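# Swap wash bottles between shelf bench and cart tray

## Task

Take the empty wash bottle that sits on the bench with shelves and place it in the cart's top tray, where it must come to rest within the tray's walls (lying on its side is acceptable). Then take one of the full wash bottles out of that same tray and set it upright on the work surface of the bench with shelves. No wash bottle may ever touch the floor, or the task fails. The cart, the pedal bin and the stool are free to move. At the end the gripper must be open and the robot moved away, and the robot must not have fallen over or be left tilted, or the task fails.

## Robot and tools

Robot: TidyBot++, a single-arm mobile robot. The base is 0.54 m long, 0.50 m wide and 0.38 m tall, driven by four powered casters. On top is one seven-joint arm ending in a two-finger parallel gripper. The shoulder sits 0.12 m ahead of the base centre and 0.68 m above the floor. Segment lengths: upper arm 0.42 m, forearm 0.31 m, hand 0.31 m (wrist to the hand point). The arm begins folded, hand pointing down, wrist up to 0.08 m beyond the base front, elbow up to 1.15 m high. A downward-pointing hand reaches at most about 0.94 m above the floor, and only near the base. Two cameras: base_camera and wrist_camera (the latter looks along the hand).

Frames: the base frame has its origin on the floor below the base centre, x forward, y left, z up. hand_pose is reported in it: the point between the finger pads, its z axis along the fingers, its y axis the closing direction. The odometry frame is the base frame as it was at the scene start; base_odometry counts wheel rotation only, so slip shows up as travel, and it drifts a few cm and degrees over many moves. Heading is positive to the left, range -3.142 to 3.142. base_tilt is in degrees, forward and right positive, with about 1 degree of fixed bias.

Tool execute_actions: argument actions is a list holding zero or one action; an empty list just reports state and images. Optional cameras: a list of base_camera, wrist_camera or all (omitted/null means all, [] means none). One action may hold base, joints, speeds; the motions start together.
- base: exactly one relative move from where the base last reported itself. translate_m: metres forward (+) or back, -2 to 2. strafe_m: metres sideways, left positive, -2 to 2. rotate_rad: radians on the spot, counter-clockwise from above positive, -6.3 to 6.3. A move needing more than 8.667 s at its top speed is refused.
- joints: absolute targets by name, radians. joint_1_rad (vertical axis, any angle; positive is clockwise from above, opposite to rotate_rad), joint_2_rad shoulder -2.249 to 2.249, joint_3_rad any angle, joint_4_rad elbow -2.579 to 2.579, joint_5_rad any angle, joint_6_rad wrist -2.099 to 2.099, joint_7_rad any angle (hand down: positive is counter-clockwise from above; at 1.57 fingers open left/right). Unlimited joints take the short way; send steps under half a turn to go further. gripper_pos 0 (open, ~85 mm gap) to 1 (closed, squeezing ~96-120 N per finger); gap is about 85 x (1 - gripper_pos) mm. Done tolerances: ±0.039 for joints 1-4, ±0.056 for 5-7, ±0.03 gripper.
- speeds: caps for this action only, translate_m and strafe_m 0.05-0.5 m/s, rotate_rad 0.1-1.57 rad/s (the maximum is the default).
Unknown keys or out-of-range values make the whole call rejected with no motion. Any joint or base left out of an action may keep pushing toward an older target. An action ends within 15 s.

Planar arm check: with joint_1_rad 0, joint_3_rad 3.14, joint_5_rad 0 the arm stays in the base x-z plane. Angles from vertical (forward positive): upper arm = joint_2_rad, forearm = joint_2_rad - joint_4_rad, hand = that minus joint_6_rad. Reach ahead of the shoulder = sum of length x sin(angle); height above it = sum of length x cos(angle).

Other tools: wait(seconds, 0 to 10) issues nothing new and returns state and images. zoom_image(camera, region=[x0,y0,x1,y1] in pixels, top-left origin, at most 504 x 504) enlarges part of that camera's latest image. read_manual(section="licences") only returns licence text. finished_scene(scene) ends the given scene for good and reports success; do it only once the result is stable.

Reading results: base_status and joint_status give how each motion ended. done: reached (for the base, wheels turned the full amount, even with slip). off_target: resting short, possibly still pushing. contact_stop / time_out: target dropped, holding in place. "joint command not followed" with a cause means a self-collision check withheld arm targets (gripper still runs); those targets may be retried later until new valid ones arrive. A blocked base pushes until timeout and may still say done while short. on_its_own lists uncommanded changes. motor_effort is percent of maximum, peak in brackets, noisy with fixed bias. "ARM HIT" means the arm struck itself or the base hard. Motor temperatures are listed per arm joint; MOTOR HOT appears from 60 °C, and at 75 °C an OVER-TEMPERATURE FAULT lets the arm sag (joint_status says limit_stop_at_motor_heat; resend targets). Gripper at 1 reporting done means it closed on nothing; off_target means it is holding something.

Accuracy: friction leaves joints slightly off while still reporting done; resending the same target does nothing. Correct by sending last command + (wanted - read) for all seven joints. Under a load the arm sags; never command a held arm to its read angles. hand_pose itself may be 1-2 cm off; trust the images. Closed fingertips stick 20 mm past the hand point, so keep clear of the floor.

Avoid: dropping or sliding a bottle onto the floor, slamming or hard shoves. Do not drive while the arm is caught on something high (about 0.8 m or more) – the robot can tip; a sideways force on a raised hand can lift wheels; retracting the arm or backing away rights a lean. Driving the arm into things can trip a torque fault (joints 1-4 limit 104.5 N m, 5-7 limit 51.3 N m), freezing the arm 10 s while the base keeps going. Long holds heat the motors. Thinking time passes in simulation while the robot holds its last command. Loose objects may occasionally be nudged by outside pushes.

Each tool is called as a command line: name --argument value for each argument, lists and objects as JSON in quotes; but a table of rows of numbers goes row by row, as --pt "numbers of a row", without its own name.

## Session

execute_actions --actions '[]'

Scene clock: 0.00 s.
Motor temperatures (°C, as the motors report them): [28 26 25 26 32 42 42]
base_odometry: x=+0.000 y=+0.000 heading=+0.000 (m, m, rad; odometry frame)
base_tilt: forward=+0.4 right=+0.3 (deg)
base_status: not commanded
joint_positions: joint_1_rad=-0.044 joint_2_rad=-0.369 joint_3_rad=+3.169 joint_4_rad=-2.518 joint_5_rad=-0.040 joint_6_rad=-0.871 joint_7_rad=+1.557 gripper_pos=+0.000
joint_status: not commanded
motor_effort: joint_1_rad=-1 joint_2_rad=-2 joint_3_rad=+0 joint_4_rad=+13 joint_5_rad=+0 joint_6_rad=+0 joint_7_rad=+0 (%)
hand_pose: x=+0.2684 y=+0.0146 z=+0.5938 quat_wxyz=(-0.022, +0.998, -0.009, +0.060) (m; base frame)
pictures: base_camera, wrist_camera
Images, in order (width x height): base_camera 644x364, wrist_camera 644x476.

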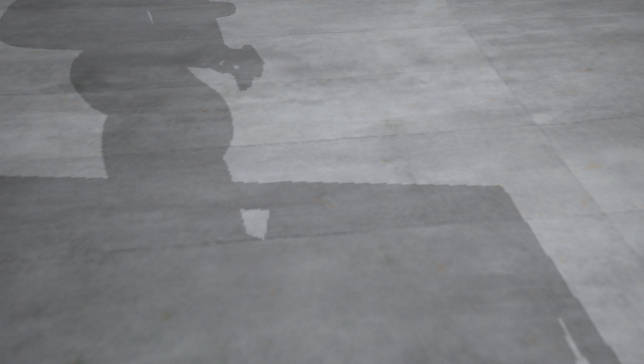

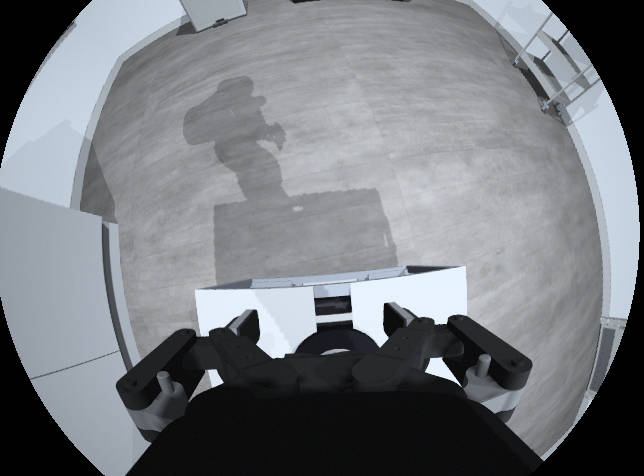

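execute_actions --actions '[{"joints":{"joint_6_rad":0.4,"joint_4_rad":-2.2,"joint_2_rad":-0.2}}]' --cameras '["wrist_camera"]'

Scene clock: 2.00 s.
Motor temperatures (°C, as the motors report them): [28 26 25 26 32 42 42]
base_odometry: x=+0.000 y=+0.000 heading=+0.000 (m, m, rad; odometry frame)
base_tilt: forward=+0.4 right=+0.4 (deg)
base_status: not commanded
joint_positions: joint_1_rad=-0.044 joint_2_rad=-0.220 joint_3_rad=+3.169 joint_4_rad=-2.205 joint_5_rad=-0.040 joint_6_rad=+0.375 joint_7_rad=+1.557 gripper_pos=+0.000
joint_status: all done
motor_effort: joint_1_rad=+0(0) joint_2_rad=-14(15) joint_3_rad=+0(0) joint_4_rad=+20(20) joint_5_rad=+0(0) joint_6_rad=+9(9) joint_7_rad=+0(0) (%)
hand_pose: x=+0.6265 y=+0.0043 z=+0.9536 quat_wxyz=(-0.021, +0.721, -0.019, +0.693) (m; base frame)
pictures: wrist_camera
Images, in order (width x height): wrist_camera 644x476.

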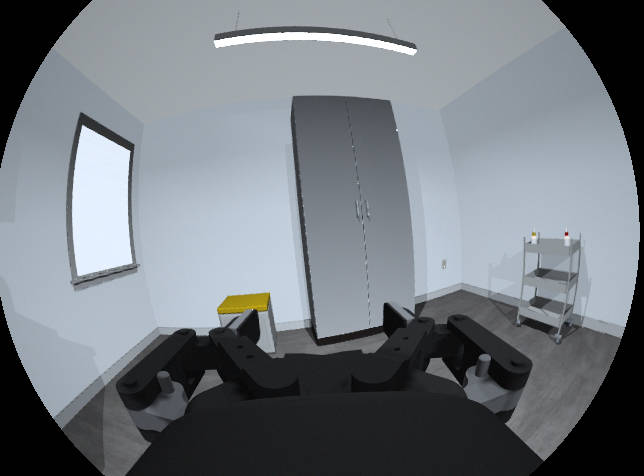

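execute_actions --actions '[{"base":{"rotate_rad":-1.57},"joints":{"joint_6_rad":0.15}}]' --cameras '["wrist_camera"]'

execute_actions --actions '[{"base":{"rotate_rad":-1.57}}]' --cameras '["wrist_camera"]'

execute_actions --actions '[{"base":{"rotate_rad":-1.57}}]' --cameras '["wrist_camera"]'

Scene clock: 4.83 s.
Motor temperatures (°C, as the motors report them): [28 26 25 26 32 42 42]
base_odometry: x=+0.000 y=+0.000 heading=-1.569 (m, m, rad; odometry frame)
base_tilt: forward=+0.4 right=+0.3 (deg)
base_status: done
joint_positions: joint_1_rad=-0.044 joint_2_rad=-0.212 joint_3_rad=+3.171 joint_4_rad=-2.204 joint_5_rad=-0.040 joint_6_rad=+0.176 joint_7_rad=+1.557 gripper_pos=+0.000
joint_status: all done
motor_effort: joint_1_rad=+0(1) joint_2_rad=-13(15) joint_3_rad=+0(2) joint_4_rad=+20(22) joint_5_rad=+1(0) joint_6_rad=+8(9) joint_7_rad=+1(0) (%)
hand_pose: x=+0.6196 y=+0.0059 z=+0.8885 quat_wxyz=(-0.021, +0.788, -0.019, +0.614) (m; base frame)
pictures: wrist_camera
Images, in order (width x height): wrist_camera 644x476.

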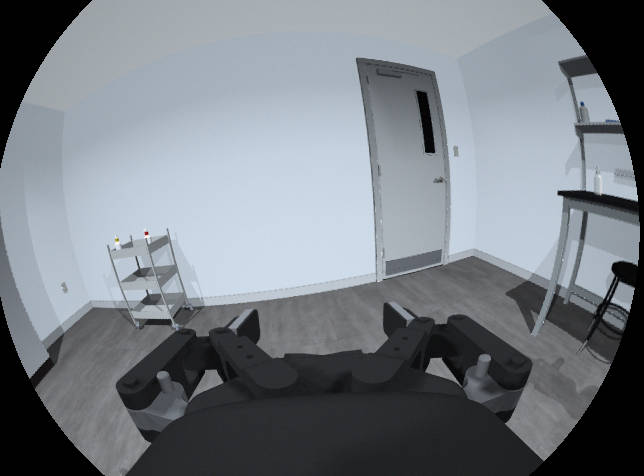

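Scene clock: 7.13 s.
Motor temperatures (°C, as the motors report them): [28 26 25 26 32 42 42]
base_odometry: x=+0.000 y=+0.000 heading=-3.138 (m, m, rad; odometry frame)
base_tilt: forward=+0.4 right=+0.3 (deg)
base_status: done
joint_positions: joint_1_rad=-0.044 joint_2_rad=-0.212 joint_3_rad=+3.172 joint_4_rad=-2.204 joint_5_rad=-0.040 joint_6_rad=+0.176 joint_7_rad=+1.557 gripper_pos=+0.000
joint_status: not commanded
motor_effort: joint_1_rad=-1(2) joint_2_rad=-14(15) joint_3_rad=+0(2) joint_4_rad=+20(20) joint_5_rad=+0(1) joint_6_rad=+9(8) joint_7_rad=-1(1) (%)
hand_pose: x=+0.6196 y=+0.0053 z=+0.8885 quat_wxyz=(-0.021, +0.788, -0.019, +0.614) (m; base frame)
pictures: wrist_camera
Images, in order (width x height): wrist_camera 644x476.

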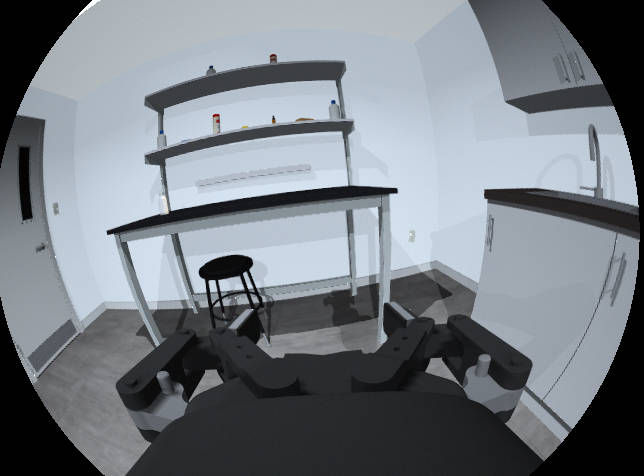

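Scene clock: 9.43 s.
Motor temperatures (°C, as the motors report them): [28 26 25 26 32 42 42]
base_odometry: x=+0.000 y=+0.000 heading=+1.576 (m, m, rad; odometry frame)
base_tilt: forward=+0.4 right=+0.4 (deg)
base_status: done
joint_positions: joint_1_rad=-0.044 joint_2_rad=-0.212 joint_3_rad=+3.172 joint_4_rad=-2.204 joint_5_rad=-0.040 joint_6_rad=+0.176 joint_7_rad=+1.557 gripper_pos=+0.000
joint_status: not commanded
motor_effort: joint_1_rad=-1(1) joint_2_rad=-13(15) joint_3_rad=-1(2) joint_4_rad=+20(19) joint_5_rad=+1(1) joint_6_rad=+9(8) joint_7_rad=+1(1) (%)
hand_pose: x=+0.6196 y=+0.0051 z=+0.8885 quat_wxyz=(-0.021, +0.788, -0.019, +0.614) (m; base frame)
pictures: wrist_camera
Images, in order (width x height): wrist_camera 644x476.

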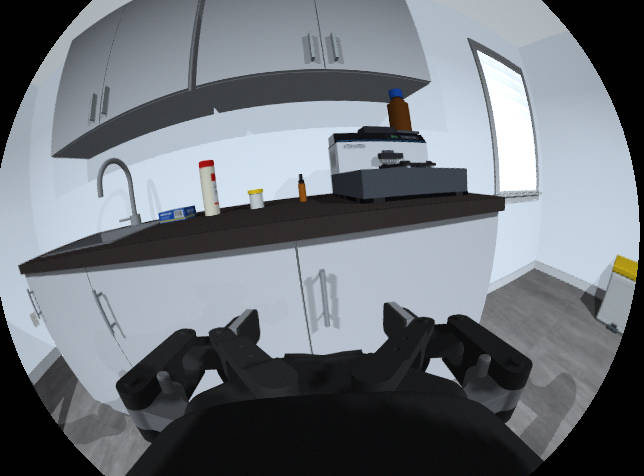

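execute_actions --actions '[{"base":{"rotate_rad":1.57},"joints":{"joint_6_rad":0.41}}]' --cameras '["wrist_camera"]'

execute_actions --actions '[{"base":{"strafe_m":0.6}}]' --cameras '["wrist_camera"]'

Scene clock: 12.20 s.
Motor temperatures (°C, as the motors report them): [28 26 25 26 32 42 42]
base_odometry: x=+0.000 y=+0.000 heading=-3.139 (m, m, rad; odometry frame)
base_tilt: forward=+0.5 right=+0.3 (deg)
base_status: done
joint_positions: joint_1_rad=-0.044 joint_2_rad=-0.210 joint_3_rad=+3.170 joint_4_rad=-2.198 joint_5_rad=-0.040 joint_6_rad=+0.385 joint_7_rad=+1.557 gripper_pos=+0.000
joint_status: all done
motor_effort: joint_1_rad=-1(3) joint_2_rad=-13(15) joint_3_rad=+0(3) joint_4_rad=+19(22) joint_5_rad=+1(1) joint_6_rad=+9(10) joint_7_rad=+0(0) (%)
hand_pose: x=+0.6301 y=+0.0037 z=+0.9561 quat_wxyz=(-0.020, +0.718, -0.019, +0.695) (m; base frame)
pictures: wrist_camera
Images, in order (width x height): wrist_camera 644x476.

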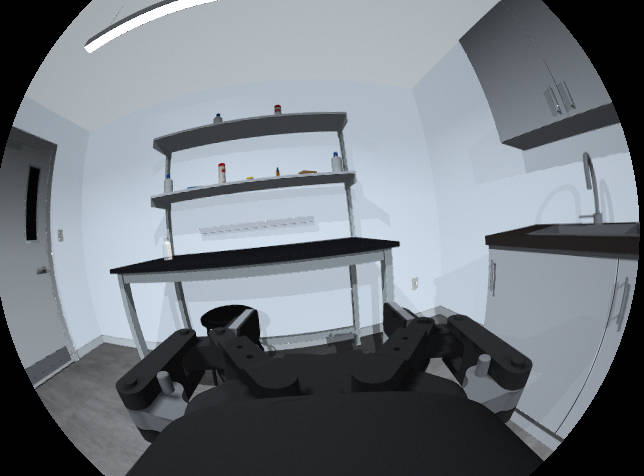

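Scene clock: 14.77 s.
Motor temperatures (°C, as the motors report them): [28 26 25 26 32 42 42]
base_odometry: x=+0.003 y=-0.600 heading=-3.137 (m, m, rad; odometry frame)
base_tilt: forward=+0.4 right=+0.3 (deg)
base_status: done
joint_positions: joint_1_rad=-0.044 joint_2_rad=-0.210 joint_3_rad=+3.170 joint_4_rad=-2.198 joint_5_rad=-0.040 joint_6_rad=+0.385 joint_7_rad=+1.557 gripper_pos=+0.000
joint_status: not commanded
motor_effort: joint_1_rad=-1(2) joint_2_rad=-14(14) joint_3_rad=-1(3) joint_4_rad=+20(20) joint_5_rad=+1(1) joint_6_rad=+8(9) joint_7_rad=+0(1) (%)
hand_pose: x=+0.6301 y=+0.0037 z=+0.9561 quat_wxyz=(-0.020, +0.718, -0.019, +0.695) (m; base frame)
pictures: wrist_camera
Images, in order (width x height): wrist_camera 644x476.

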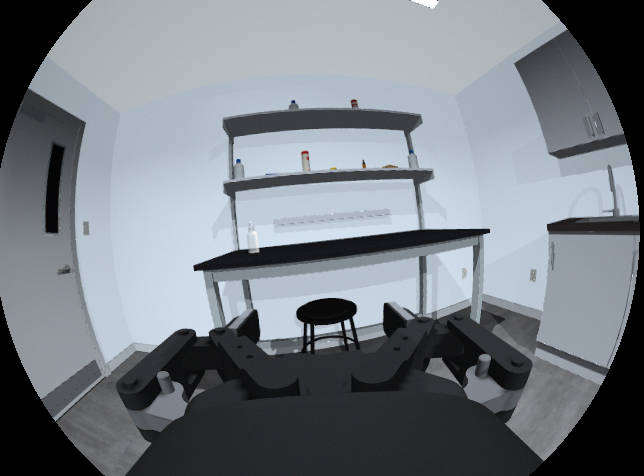

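execute_actions --actions '[{"base":{"rotate_rad":0.25}}]' --cameras '["wrist_camera"]'

Scene clock: 16.33 s.
Motor temperatures (°C, as the motors report them): [28 26 25 26 32 42 42]
base_odometry: x=+0.003 y=-0.600 heading=-2.887 (m, m, rad; odometry frame)
base_tilt: forward=+0.4 right=+0.3 (deg)
base_status: done
joint_positions: joint_1_rad=-0.044 joint_2_rad=-0.210 joint_3_rad=+3.167 joint_4_rad=-2.198 joint_5_rad=-0.040 joint_6_rad=+0.385 joint_7_rad=+1.557 gripper_pos=+0.000
joint_status: not commanded
motor_effort: joint_1_rad=+0(3) joint_2_rad=-13(14) joint_3_rad=-1(3) joint_4_rad=+20(20) joint_5_rad=+1(1) joint_6_rad=+9(9) joint_7_rad=+1(1) (%)
hand_pose: x=+0.6301 y=+0.0053 z=+0.9561 quat_wxyz=(-0.021, +0.718, -0.018, +0.695) (m; base frame)
pictures: wrist_camera
Images, in order (width x height): wrist_camera 644x476.

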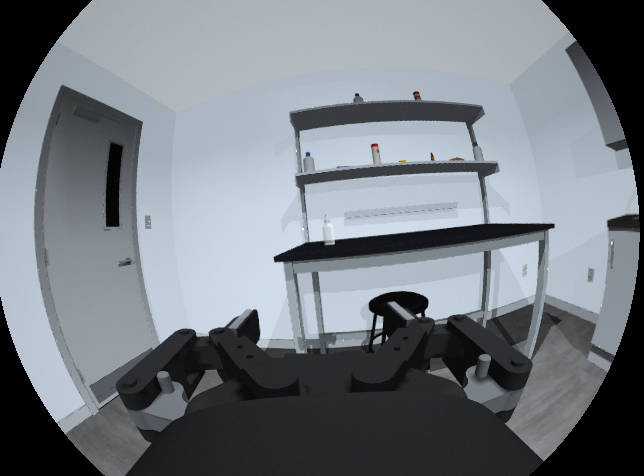

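execute_actions --actions '[{"base":{"translate_m":0.4},"joints":{"joint_4_rad":-2.05,"joint_6_rad":0.28}}]' --cameras '["wrist_camera"]'

Scene clock: 19.13 s.
Motor temperatures (°C, as the motors report them): [28 26 25 27 32 42 42]
base_odometry: x=-0.384 y=-0.702 heading=-2.886 (m, m, rad; odometry frame)
base_tilt: forward=+0.4 right=+0.4 (deg)
base_status: done
joint_positions: joint_1_rad=-0.044 joint_2_rad=-0.202 joint_3_rad=+3.167 joint_4_rad=-2.059 joint_5_rad=-0.040 joint_6_rad=+0.322 joint_7_rad=+1.557 gripper_pos=+0.000
joint_status: all done
motor_effort: joint_1_rad=+0(1) joint_2_rad=-15(18) joint_3_rad=+0(1) joint_4_rad=+21(22) joint_5_rad=+1(1) joint_6_rad=+9(9) joint_7_rad=+0(0) (%)
hand_pose: x=+0.6475 y=+0.0061 z=+1.0159 quat_wxyz=(-0.023, +0.695, -0.017, +0.719) (m; base frame)
pictures: wrist_camera
Images, in order (width x height): wrist_camera 644x476.

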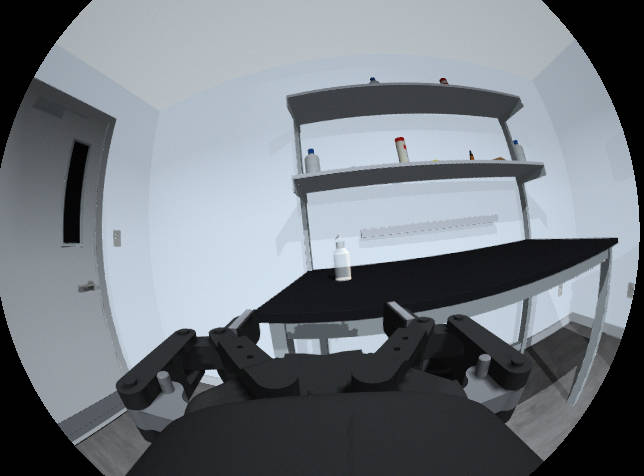

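execute_actions --actions '[{"base":{"translate_m":0.35},"joints":{"joint_4_rad":-2.17,"joint_6_rad":0.42}}]' --cameras '["wrist_camera"]'

Scene clock: 21.60 s.
Motor temperatures (°C, as the motors report them): [28 26 25 27 32 42 42]
base_odometry: x=-0.723 y=-0.791 heading=-2.885 (m, m, rad; odometry frame)
base_tilt: forward=+0.4 right=+0.3 (deg)
base_status: done
joint_positions: joint_1_rad=-0.044 joint_2_rad=-0.199 joint_3_rad=+3.167 joint_4_rad=-2.164 joint_5_rad=-0.040 joint_6_rad=+0.379 joint_7_rad=+1.557 gripper_pos=+0.000
joint_status: all done
motor_effort: joint_1_rad=+0(1) joint_2_rad=-14(18) joint_3_rad=+0(1) joint_4_rad=+20(22) joint_5_rad=+1(1) joint_6_rad=+9(9) joint_7_rad=+0(1) (%)
hand_pose: x=+0.6377 y=+0.0055 z=+0.9682 quat_wxyz=(-0.021, +0.713, -0.018, +0.701) (m; base frame)
pictures: wrist_camera
Images, in order (width x height): wrist_camera 644x476.

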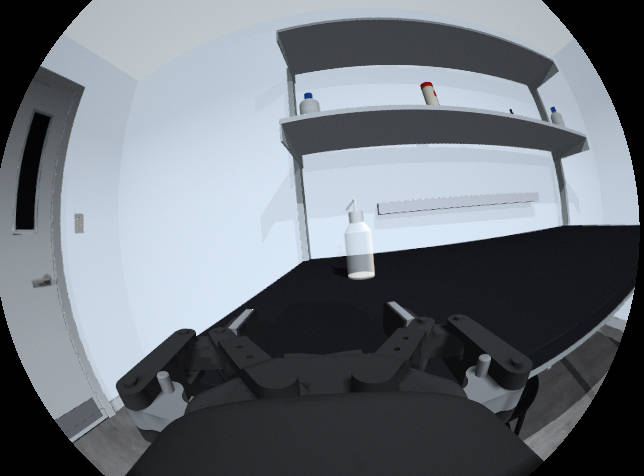

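execute_actions --actions '[{"base":{"strafe_m":-0.085}}]' --cameras '[]'

execute_actions --actions '[{"base":{"translate_m":0.15},"speeds":{"translate_m":0.2}}]'

Scene clock: 23.10 s.
Motor temperatures (°C, as the motors report them): [28 26 25 27 32 42 42]
base_odometry: x=-0.745 y=-0.708 heading=-2.885 (m, m, rad; odometry frame)
base_tilt: forward=+0.4 right=+0.4 (deg)
base_status: done
joint_positions: joint_1_rad=-0.044 joint_2_rad=-0.199 joint_3_rad=+3.168 joint_4_rad=-2.164 joint_5_rad=-0.040 joint_6_rad=+0.379 joint_7_rad=+1.557 gripper_pos=+0.000
joint_status: not commanded
motor_effort: joint_1_rad=-1(2) joint_2_rad=-14(15) joint_3_rad=+0(3) joint_4_rad=+20(20) joint_5_rad=+1(0) joint_6_rad=+8(8) joint_7_rad=+0(1) (%)
hand_pose: x=+0.6377 y=+0.0048 z=+0.9683 quat_wxyz=(-0.021, +0.713, -0.019, +0.701) (m; base frame)
pictures: none
No camera images: the call's "cameras" was empty. Leave "cameras" out to get every camera's image.

Scene clock: 24.60 s.
Motor temperatures (°C, as the motors report them): [28 26 25 27 32 42 42]
base_odometry: x=-0.890 y=-0.746 heading=-2.885 (m, m, rad; odometry frame)
base_tilt: forward=+0.4 right=+0.3 (deg)
base_status: done
joint_positions: joint_1_rad=-0.044 joint_2_rad=-0.199 joint_3_rad=+3.168 joint_4_rad=-2.164 joint_5_rad=-0.040 joint_6_rad=+0.380 joint_7_rad=+1.557 gripper_pos=+0.000
joint_status: not commanded
motor_effort: joint_1_rad=+0(1) joint_2_rad=-14(17) joint_3_rad=+0(0) joint_4_rad=+20(21) joint_5_rad=+1(1) joint_6_rad=+9(10) joint_7_rad=+0(0) (%)
hand_pose: x=+0.6375 y=+0.0048 z=+0.9690 quat_wxyz=(-0.021, +0.712, -0.019, +0.702) (m; base frame)
pictures: base_camera, wrist_camera
Images, in order (width x height): base_camera 644x364, wrist_camera 644x476.

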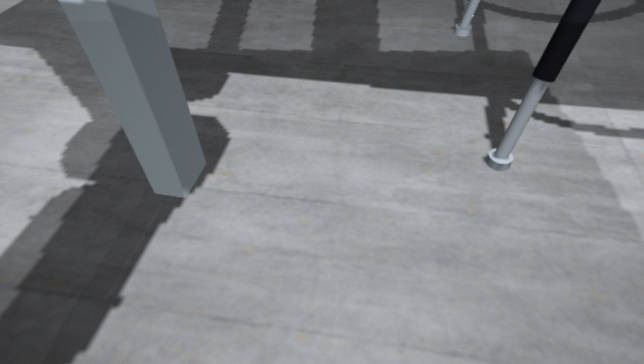

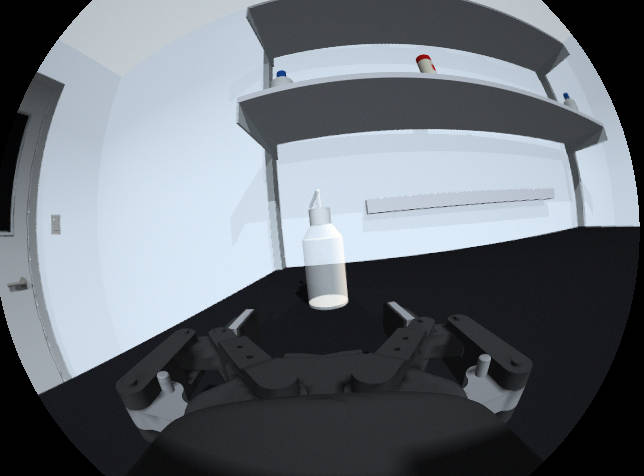

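execute_actions --actions '[{"base":{"translate_m":0.15},"speeds":{"translate_m":0.1}}]'

Scene clock: 26.83 s.
Motor temperatures (°C, as the motors report them): [28 26 25 27 32 42 42]
base_odometry: x=-1.035 y=-0.784 heading=-2.885 (m, m, rad; odometry frame)
base_tilt: forward=+0.4 right=+0.3 (deg)
base_status: done
joint_positions: joint_1_rad=-0.044 joint_2_rad=-0.199 joint_3_rad=+3.168 joint_4_rad=-2.164 joint_5_rad=-0.040 joint_6_rad=+0.380 joint_7_rad=+1.557 gripper_pos=+0.000
joint_status: not commanded
motor_effort: joint_1_rad=-1(2) joint_2_rad=-13(17) joint_3_rad=+0(2) joint_4_rad=+20(21) joint_5_rad=+0(1) joint_6_rad=+8(9) joint_7_rad=+1(0) (%)
hand_pose: x=+0.6375 y=+0.0048 z=+0.9691 quat_wxyz=(-0.021, +0.712, -0.019, +0.702) (m; base frame)
pictures: base_camera, wrist_camera
Images, in order (width x height): base_camera 644x364, wrist_camera 644x476.

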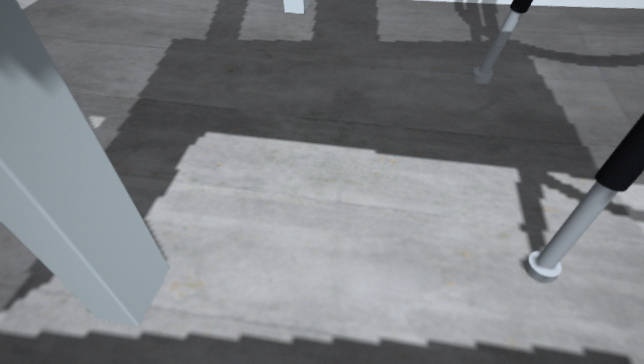

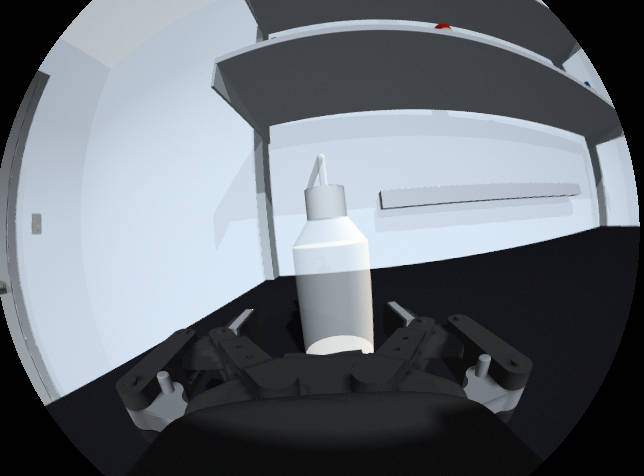

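execute_actions --actions '[{"base":{"translate_m":0.045},"speeds":{"translate_m":0.1}}]' --cameras '["wrist_camera"]'

execute_actions --actions '[{"joints":{"gripper_pos":1}}]' --cameras '["wrist_camera"]'

Scene clock: 28.07 s.
Motor temperatures (°C, as the motors report them): [28 26 25 27 32 42 42]
base_odometry: x=-1.079 y=-0.795 heading=-2.885 (m, m, rad; odometry frame)
base_tilt: forward=+0.4 right=+0.3 (deg)
base_status: done
joint_positions: joint_1_rad=-0.044 joint_2_rad=-0.200 joint_3_rad=+3.168 joint_4_rad=-2.164 joint_5_rad=-0.040 joint_6_rad=+0.380 joint_7_rad=+1.557 gripper_pos=+0.000
joint_status: not commanded
motor_effort: joint_1_rad=+0(2) joint_2_rad=-14(17) joint_3_rad=-1(2) joint_4_rad=+20(21) joint_5_rad=+0(1) joint_6_rad=+8(9) joint_7_rad=+0(1) (%)
hand_pose: x=+0.6374 y=+0.0048 z=+0.9693 quat_wxyz=(-0.021, +0.712, -0.019, +0.702) (m; base frame)
pictures: wrist_camera
Images, in order (width x height): wrist_camera 644x476.

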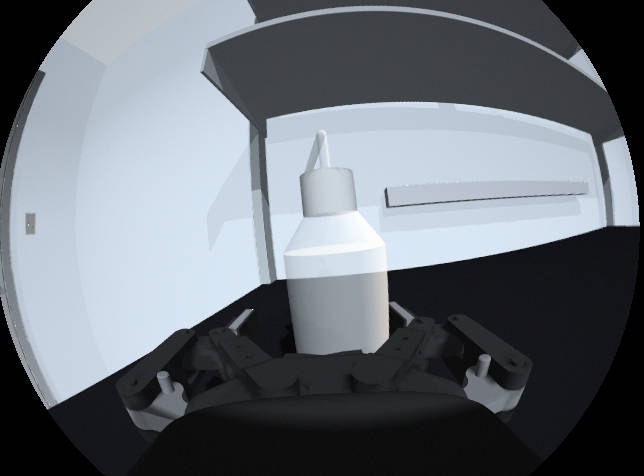

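Scene clock: 29.17 s.
Motor temperatures (°C, as the motors report them): [28 26 25 27 32 42 42]
base_odometry: x=-1.079 y=-0.795 heading=-2.885 (m, m, rad; odometry frame)
base_tilt: forward=+0.4 right=+0.3 (deg)
base_status: not commanded
joint_positions: joint_1_rad=-0.044 joint_2_rad=-0.200 joint_3_rad=+3.168 joint_4_rad=-2.164 joint_5_rad=-0.040 joint_6_rad=+0.380 joint_7_rad=+1.557 gripper_pos=+0.436
joint_status: gripper_pos off_target (ended at +0.436, target +1.000)
motor_effort: joint_1_rad=+0(0) joint_2_rad=-14(15) joint_3_rad=-1(1) joint_4_rad=+20(20) joint_5_rad=+0(1) joint_6_rad=+8(9) joint_7_rad=+0(0) (%)
hand_pose: x=+0.6374 y=+0.0048 z=+0.9693 quat_wxyz=(-0.021, +0.712, -0.019, +0.702) (m; base frame)
pictures: wrist_camera
Images, in order (width x height): wrist_camera 644x476.

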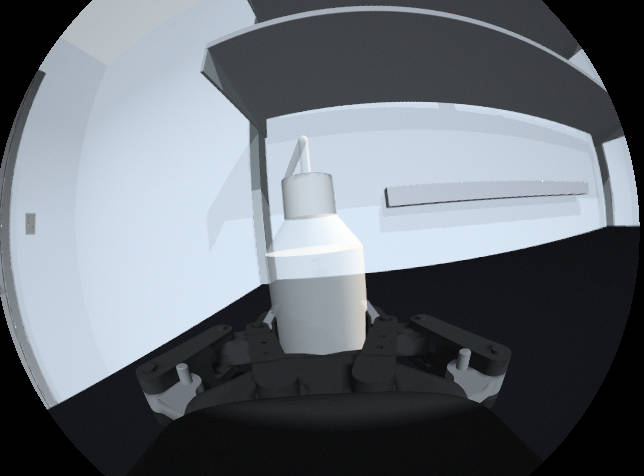

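execute_actions --actions '[{"joints":{"joint_4_rad":-2.03,"joint_6_rad":0.27}}]' --cameras '["wrist_camera"]'

execute_actions --actions '[{"base":{"translate_m":-0.7},"speeds":{"translate_m":0.3}}]' --cameras '["wrist_camera"]'

execute_actions --actions '[{"base":{"rotate_rad":2.2},"speeds":{"rotate_rad":0.8}}]' --cameras '["wrist_camera"]'

Scene clock: 30.63 s.
Motor temperatures (°C, as the motors report them): [28 26 25 27 32 42 42]
base_odometry: x=-1.079 y=-0.795 heading=-2.885 (m, m, rad; odometry frame)
base_tilt: forward=+0.5 right=+0.3 (deg)
base_status: not commanded
joint_positions: joint_1_rad=-0.044 joint_2_rad=-0.200 joint_3_rad=+3.168 joint_4_rad=-2.041 joint_5_rad=-0.040 joint_6_rad=+0.311 joint_7_rad=+1.557 gripper_pos=+0.436
joint_status: all done
motor_effort: joint_1_rad=-1(1) joint_2_rad=-15(16) joint_3_rad=-1(0) joint_4_rad=+21(22) joint_5_rad=+0(1) joint_6_rad=+9(10) joint_7_rad=+0(0) (%)
hand_pose: x=+0.6499 y=+0.0055 z=+1.0228 quat_wxyz=(-0.023, +0.692, -0.018, +0.721) (m; base frame)
pictures: wrist_camera
Images, in order (width x height): wrist_camera 644x476.

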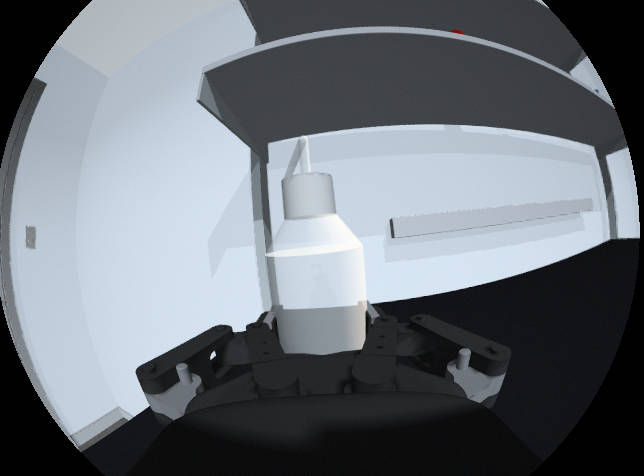

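Scene clock: 33.93 s.
Motor temperatures (°C, as the motors report them): [28 26 25 27 32 42 42]
base_odometry: x=-0.402 y=-0.617 heading=-2.885 (m, m, rad; odometry frame)
base_tilt: forward=+0.4 right=+0.3 (deg)
base_status: done
joint_positions: joint_1_rad=-0.044 joint_2_rad=-0.199 joint_3_rad=+3.168 joint_4_rad=-2.041 joint_5_rad=-0.040 joint_6_rad=+0.308 joint_7_rad=+1.557 gripper_pos=+0.436
joint_status: not commanded
motor_effort: joint_1_rad=+0(3) joint_2_rad=-14(20) joint_3_rad=-1(4) joint_4_rad=+21(22) joint_5_rad=+1(0) joint_6_rad=+9(10) joint_7_rad=+1(0) (%)
hand_pose: x=+0.6501 y=+0.0056 z=+1.0215 quat_wxyz=(-0.023, +0.694, -0.018, +0.720) (m; base frame)
pictures: wrist_camera
Images, in order (width x height): wrist_camera 644x476.

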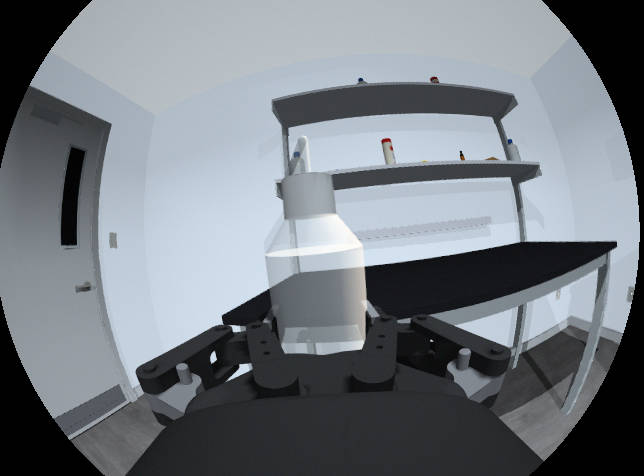

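Scene clock: 37.47 s.
Motor temperatures (°C, as the motors report them): [28 26 25 27 32 42 42]
base_odometry: x=-0.402 y=-0.617 heading=-0.686 (m, m, rad; odometry frame)
base_tilt: forward=+0.5 right=+0.3 (deg)
base_status: done
joint_positions: joint_1_rad=-0.044 joint_2_rad=-0.199 joint_3_rad=+3.169 joint_4_rad=-2.041 joint_5_rad=-0.040 joint_6_rad=+0.308 joint_7_rad=+1.557 gripper_pos=+0.436
joint_status: not commanded
motor_effort: joint_1_rad=-1(4) joint_2_rad=-16(16) joint_3_rad=-1(5) joint_4_rad=+21(21) joint_5_rad=+1(1) joint_6_rad=+9(9) joint_7_rad=+0(1) (%)
hand_pose: x=+0.6502 y=+0.0053 z=+1.0215 quat_wxyz=(-0.023, +0.694, -0.018, +0.719) (m; base frame)
pictures: wrist_camera
Images, in order (width x height): wrist_camera 644x476.

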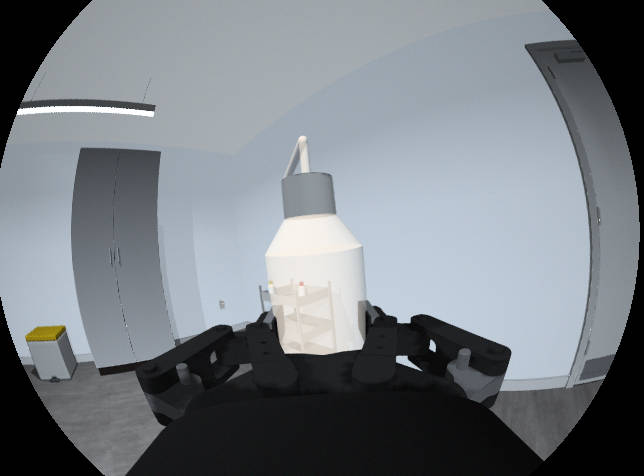

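execute_actions --actions '[{"base":{"translate_m":1.0}}]' --cameras '[]'

execute_actions --actions '[{"base":{"rotate_rad":0.5}}]'

Scene clock: 41.00 s.
Motor temperatures (°C, as the motors report them): [28 26 25 27 32 42 42]
base_odometry: x=+0.373 y=-1.250 heading=-0.685 (m, m, rad; odometry frame)
base_tilt: forward=+0.4 right=+0.3 (deg)
base_status: done
joint_positions: joint_1_rad=-0.044 joint_2_rad=-0.199 joint_3_rad=+3.169 joint_4_rad=-2.041 joint_5_rad=-0.040 joint_6_rad=+0.307 joint_7_rad=+1.557 gripper_pos=+0.436
joint_status: not commanded
motor_effort: joint_1_rad=+0(1) joint_2_rad=-15(18) joint_3_rad=+0(0) joint_4_rad=+20(21) joint_5_rad=+1(1) joint_6_rad=+9(9) joint_7_rad=+0(0) (%)
hand_pose: x=+0.6501 y=+0.0053 z=+1.0212 quat_wxyz=(-0.023, +0.694, -0.018, +0.719) (m; base frame)
pictures: none
No camera images: the call's "cameras" was empty. Leave "cameras" out to get every camera's image.

Scene clock: 42.40 s.
Motor temperatures (°C, as the motors report them): [28 26 25 27 32 42 42]
base_odometry: x=+0.373 y=-1.250 heading=-0.186 (m, m, rad; odometry frame)
base_tilt: forward=+0.5 right=+0.4 (deg)
base_status: done
joint_positions: joint_1_rad=-0.044 joint_2_rad=-0.199 joint_3_rad=+3.165 joint_4_rad=-2.041 joint_5_rad=-0.040 joint_6_rad=+0.307 joint_7_rad=+1.557 gripper_pos=+0.436
joint_status: not commanded
motor_effort: joint_1_rad=+0(3) joint_2_rad=-15(17) joint_3_rad=+0(3) joint_4_rad=+21(21) joint_5_rad=+1(1) joint_6_rad=+9(9) joint_7_rad=+0(0) (%)
hand_pose: x=+0.6500 y=+0.0074 z=+1.0212 quat_wxyz=(-0.024, +0.694, -0.017, +0.719) (m; base frame)
pictures: base_camera, wrist_camera
Images, in order (width x height): base_camera 644x364, wrist_camera 644x476.

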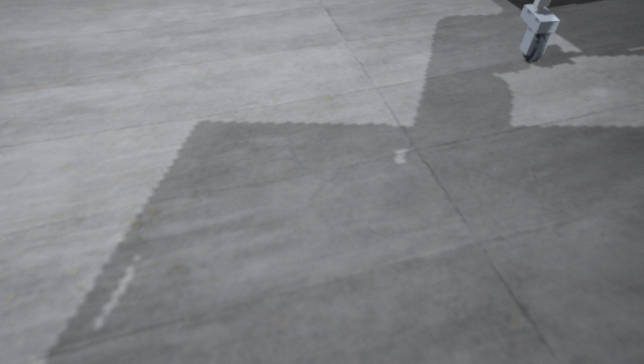

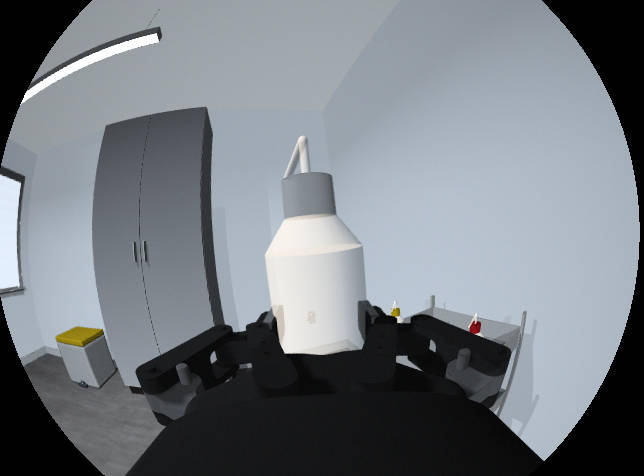

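execute_actions --actions '[{"joints":{"joint_6_rad":-0.4},"base":{"strafe_m":-0.15}}]'

Scene clock: 44.00 s.
Motor temperatures (°C, as the motors report them): [28 26 25 27 32 42 42]
base_odometry: x=+0.345 y=-1.397 heading=-0.184 (m, m, rad; odometry frame)
base_tilt: forward=+0.4 right=+0.4 (deg)
base_status: done
joint_positions: joint_1_rad=-0.044 joint_2_rad=-0.199 joint_3_rad=+3.167 joint_4_rad=-2.036 joint_5_rad=-0.040 joint_6_rad=-0.381 joint_7_rad=+1.557 gripper_pos=+0.436
joint_status: all done
motor_effort: joint_1_rad=-1(2) joint_2_rad=-14(16) joint_3_rad=+0(2) joint_4_rad=+20(23) joint_5_rad=+1(0) joint_6_rad=+7(9) joint_7_rad=+0(1) (%)
hand_pose: x=+0.5874 y=+0.0144 z=+0.8237 quat_wxyz=(-0.025, +0.895, -0.012, +0.445) (m; base frame)
pictures: base_camera, wrist_camera
Images, in order (width x height): base_camera 644x364, wrist_camera 644x476.

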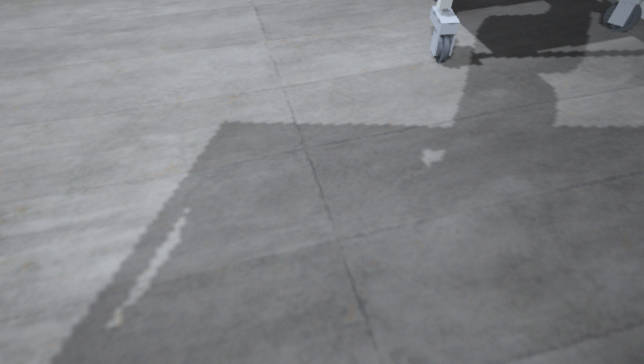

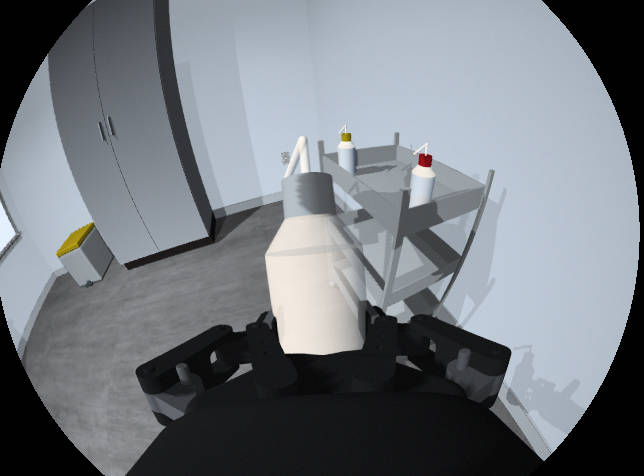

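execute_actions --actions '[{"base":{"strafe_m":0.41},"joints":{"joint_4_rad":-1.95}}]' --cameras '[]'

execute_actions --actions '[{"base":{"rotate_rad":-0.8},"speeds":{"rotate_rad":0.8}}]' --cameras '[]'

execute_actions --actions '[{"base":{"strafe_m":0.55}}]'

Scene clock: 47.30 s.
Motor temperatures (°C, as the motors report them): [28 26 25 27 32 42 42]
base_odometry: x=+0.420 y=-0.994 heading=-0.183 (m, m, rad; odometry frame)
base_tilt: forward=+0.4 right=+0.3 (deg)
base_status: done
joint_positions: joint_1_rad=-0.044 joint_2_rad=-0.199 joint_3_rad=+3.167 joint_4_rad=-1.960 joint_5_rad=-0.040 joint_6_rad=-0.381 joint_7_rad=+1.557 gripper_pos=+0.436
joint_status: all done
motor_effort: joint_1_rad=+0(1) joint_2_rad=-15(16) joint_3_rad=-1(2) joint_4_rad=+20(21) joint_5_rad=+0(0) joint_6_rad=+8(8) joint_7_rad=+0(0) (%)
hand_pose: x=+0.6065 y=+0.0143 z=+0.8667 quat_wxyz=(-0.025, +0.878, -0.012, +0.479) (m; base frame)
pictures: none
No camera images: the call's "cameras" was empty. Leave "cameras" out to get every camera's image.

Scene clock: 49.10 s.
Motor temperatures (°C, as the motors report them): [28 26 25 27 32 42 42]
base_odometry: x=+0.420 y=-0.994 heading=-0.982 (m, m, rad; odometry frame)
base_tilt: forward=+0.4 right=+0.4 (deg)
base_status: done
joint_positions: joint_1_rad=-0.044 joint_2_rad=-0.199 joint_3_rad=+3.167 joint_4_rad=-1.960 joint_5_rad=-0.040 joint_6_rad=-0.381 joint_7_rad=+1.557 gripper_pos=+0.436
joint_status: not commanded
motor_effort: joint_1_rad=+0(2) joint_2_rad=-15(16) joint_3_rad=+0(2) joint_4_rad=+21(21) joint_5_rad=+0(0) joint_6_rad=+8(8) joint_7_rad=+0(1) (%)
hand_pose: x=+0.6065 y=+0.0143 z=+0.8667 quat_wxyz=(-0.025, +0.878, -0.012, +0.479) (m; base frame)
pictures: none
No camera images: the call's "cameras" was empty. Leave "cameras" out to get every camera's image.

Scene clock: 51.57 s.
Motor temperatures (°C, as the motors report them): [28 26 25 27 32 42 42]
base_odometry: x=+0.878 y=-0.689 heading=-0.983 (m, m, rad; odometry frame)
base_tilt: forward=+0.4 right=+0.4 (deg)
base_status: done
joint_positions: joint_1_rad=-0.044 joint_2_rad=-0.199 joint_3_rad=+3.168 joint_4_rad=-1.960 joint_5_rad=-0.040 joint_6_rad=-0.381 joint_7_rad=+1.557 gripper_pos=+0.436
joint_status: not commanded
motor_effort: joint_1_rad=-1(3) joint_2_rad=-14(15) joint_3_rad=+0(3) joint_4_rad=+21(21) joint_5_rad=+0(0) joint_6_rad=+7(8) joint_7_rad=-1(0) (%)
hand_pose: x=+0.6065 y=+0.0143 z=+0.8667 quat_wxyz=(-0.025, +0.878, -0.012, +0.479) (m; base frame)
pictures: base_camera, wrist_camera
Images, in order (width x height): base_camera 644x364, wrist_camera 644x476.

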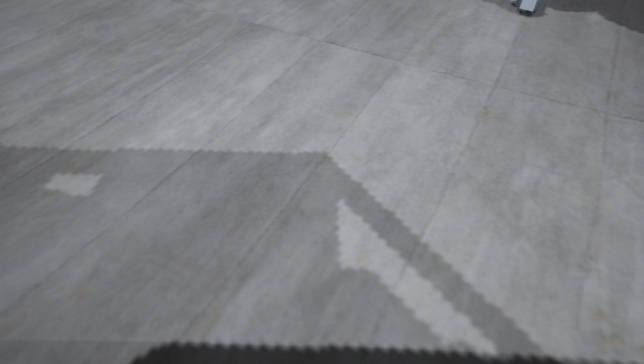

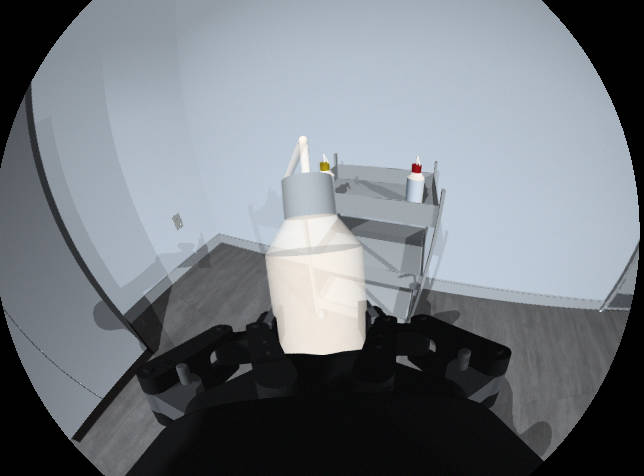

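execute_actions --actions '[{"base":{"strafe_m":-0.2}}]' --cameras '[]'

execute_actions --actions '[{"base":{"translate_m":0.35},"joints":{"joint_4_rad":-1.9,"joint_6_rad":-0.6}}]'

Scene clock: 53.47 s.
Motor temperatures (°C, as the motors report them): [28 26 25 27 32 42 42]
base_odometry: x=+0.712 y=-0.800 heading=-0.984 (m, m, rad; odometry frame)
base_tilt: forward=+0.4 right=+0.4 (deg)
base_status: done
joint_positions: joint_1_rad=-0.044 joint_2_rad=-0.199 joint_3_rad=+3.169 joint_4_rad=-1.960 joint_5_rad=-0.040 joint_6_rad=-0.381 joint_7_rad=+1.557 gripper_pos=+0.436
joint_status: not commanded
motor_effort: joint_1_rad=+0(1) joint_2_rad=-15(16) joint_3_rad=+0(2) joint_4_rad=+21(21) joint_5_rad=+0(0) joint_6_rad=+8(8) joint_7_rad=+0(0) (%)
hand_pose: x=+0.6066 y=+0.0136 z=+0.8668 quat_wxyz=(-0.025, +0.878, -0.012, +0.479) (m; base frame)
pictures: none
No camera images: the call's "cameras" was empty. Leave "cameras" out to get every camera's image.

Scene clock: 55.50 s.
Motor temperatures (°C, as the motors report them): [28 26 25 27 32 42 42]
base_odometry: x=+0.905 y=-1.092 heading=-0.985 (m, m, rad; odometry frame)
base_tilt: forward=+0.4 right=+0.4 (deg)
base_status: done
joint_positions: joint_1_rad=-0.044 joint_2_rad=-0.196 joint_3_rad=+3.169 joint_4_rad=-1.915 joint_5_rad=-0.040 joint_6_rad=-0.571 joint_7_rad=+1.557 gripper_pos=+0.436
joint_status: all done
motor_effort: joint_1_rad=+0(2) joint_2_rad=-14(18) joint_3_rad=+0(2) joint_4_rad=+20(21) joint_5_rad=+0(0) joint_6_rad=+7(8) joint_7_rad=+0(0) (%)
hand_pose: x=+0.5824 y=+0.0154 z=+0.8431 quat_wxyz=(-0.026, +0.911, -0.010, +0.412) (m; base frame)
pictures: base_camera, wrist_camera
Images, in order (width x height): base_camera 644x364, wrist_camera 644x476.

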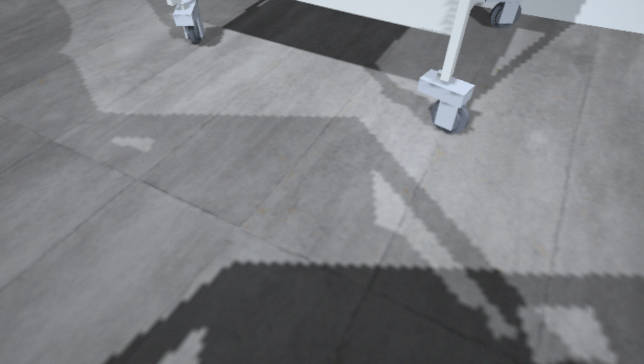

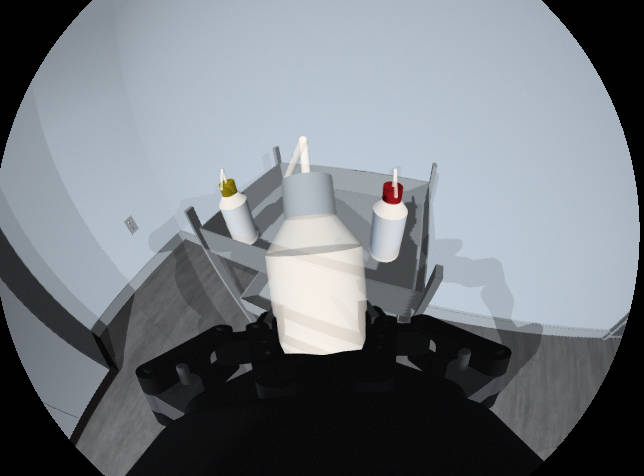

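execute_actions --actions '[{"joints":{"joint_2_rad":0.1,"joint_4_rad":-1.35,"joint_6_rad":-0.95},"base":{"strafe_m":0.04}}]'

execute_actions --actions '[{"base":{"translate_m":0.2},"speeds":{"translate_m":0.15}}]'

Scene clock: 57.97 s.
Motor temperatures (°C, as the motors report them): [28 26 25 27 32 42 42]
base_odometry: x=+0.939 y=-1.070 heading=-0.985 (m, m, rad; odometry frame)
base_tilt: forward=+0.4 right=+0.4 (deg)
base_status: done
joint_positions: joint_1_rad=-0.044 joint_2_rad=+0.085 joint_3_rad=+3.168 joint_4_rad=-1.368 joint_5_rad=-0.040 joint_6_rad=-0.908 joint_7_rad=+1.557 gripper_pos=+0.436
joint_status: all done
motor_effort: joint_1_rad=-1(2) joint_2_rad=-24(25) joint_3_rad=+0(2) joint_4_rad=+20(21) joint_5_rad=+0(0) joint_6_rad=+6(7) joint_7_rad=+1(1) (%)
hand_pose: x=+0.6859 y=+0.0218 z=+0.9170 quat_wxyz=(-0.024, +0.925, -0.003, +0.380) (m; base frame)
pictures: base_camera, wrist_camera
Images, in order (width x height): base_camera 644x364, wrist_camera 644x476.

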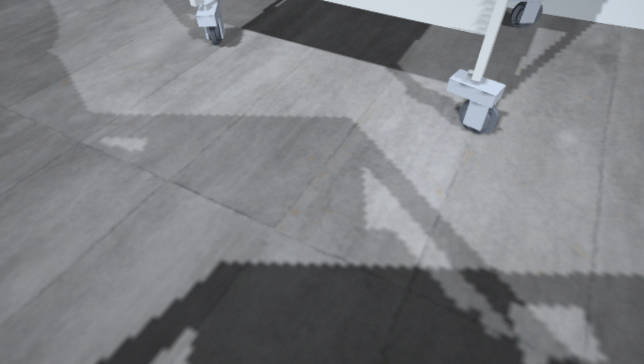

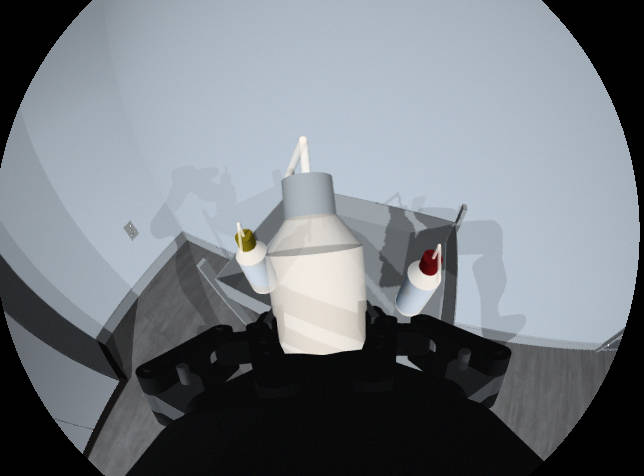

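Scene clock: 59.97 s.
Motor temperatures (°C, as the motors report them): [28 26 25 27 32 42 42]
base_odometry: x=+1.050 y=-1.237 heading=-0.985 (m, m, rad; odometry frame)
base_tilt: forward=+0.4 right=+0.3 (deg)
base_status: done
joint_positions: joint_1_rad=-0.044 joint_2_rad=+0.094 joint_3_rad=+3.168 joint_4_rad=-1.367 joint_5_rad=-0.040 joint_6_rad=-0.911 joint_7_rad=+1.557 gripper_pos=+0.436
joint_status: not commanded
motor_effort: joint_1_rad=+0(1) joint_2_rad=-25(28) joint_3_rad=-1(1) joint_4_rad=+20(21) joint_5_rad=+0(0) joint_6_rad=+6(7) joint_7_rad=+0(0) (%)
hand_pose: x=+0.6877 y=+0.0219 z=+0.9116 quat_wxyz=(-0.024, +0.927, -0.003, +0.375) (m; base frame)
pictures: base_camera, wrist_camera
Images, in order (width x height): base_camera 644x364, wrist_camera 644x476.

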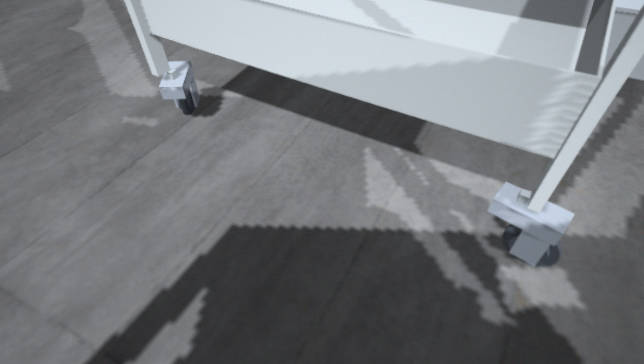

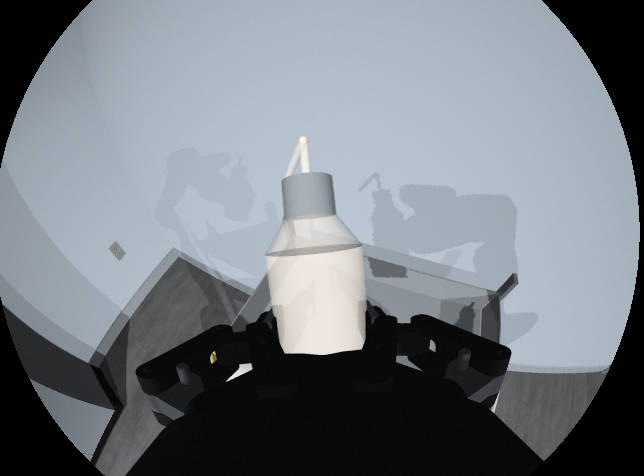

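execute_actions --actions '[{"joints":{"joint_2_rad":0.3,"joint_6_rad":-0.65},"base":{"translate_m":-0.03},"speeds":{"translate_m":0.05}}]'

Scene clock: 61.53 s.
Motor temperatures (°C, as the motors report them): [28 26 25 27 32 42 42]
base_odometry: x=+1.033 y=-1.212 heading=-0.985 (m, m, rad; odometry frame)
base_tilt: forward=+0.4 right=+0.3 (deg)
base_status: done
joint_positions: joint_1_rad=-0.044 joint_2_rad=+0.302 joint_3_rad=+3.168 joint_4_rad=-1.366 joint_5_rad=-0.040 joint_6_rad=-0.693 joint_7_rad=+1.557 gripper_pos=+0.436
joint_status: all done
motor_effort: joint_1_rad=+0(2) joint_2_rad=-32(36) joint_3_rad=-1(1) joint_4_rad=+20(21) joint_5_rad=+0(0) joint_6_rad=+6(7) joint_7_rad=+0(0) (%)
hand_pose: x=+0.7760 y=+0.0229 z=+0.8317 quat_wxyz=(-0.020, +0.925, -0.005, +0.380) (m; base frame)
pictures: base_camera, wrist_camera
Images, in order (width x height): base_camera 644x364, wrist_camera 644x476.

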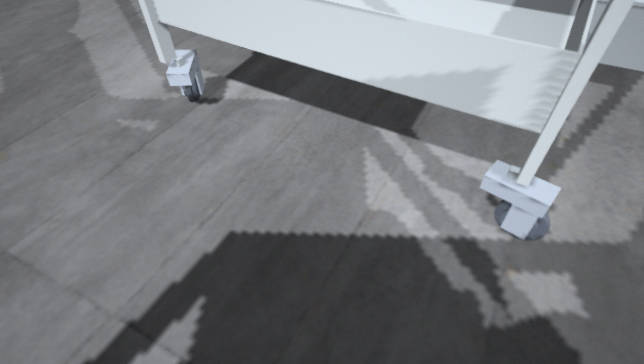

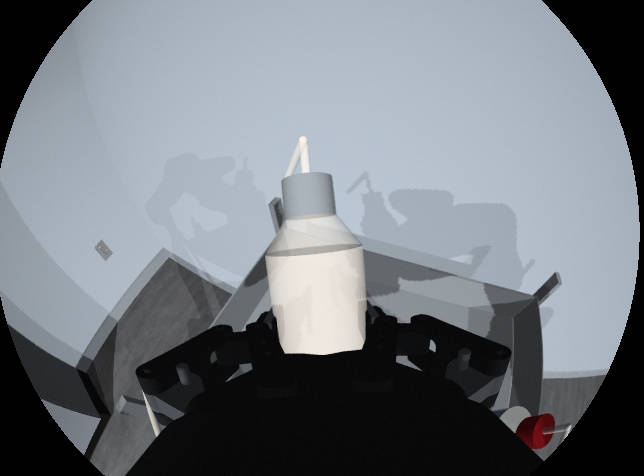

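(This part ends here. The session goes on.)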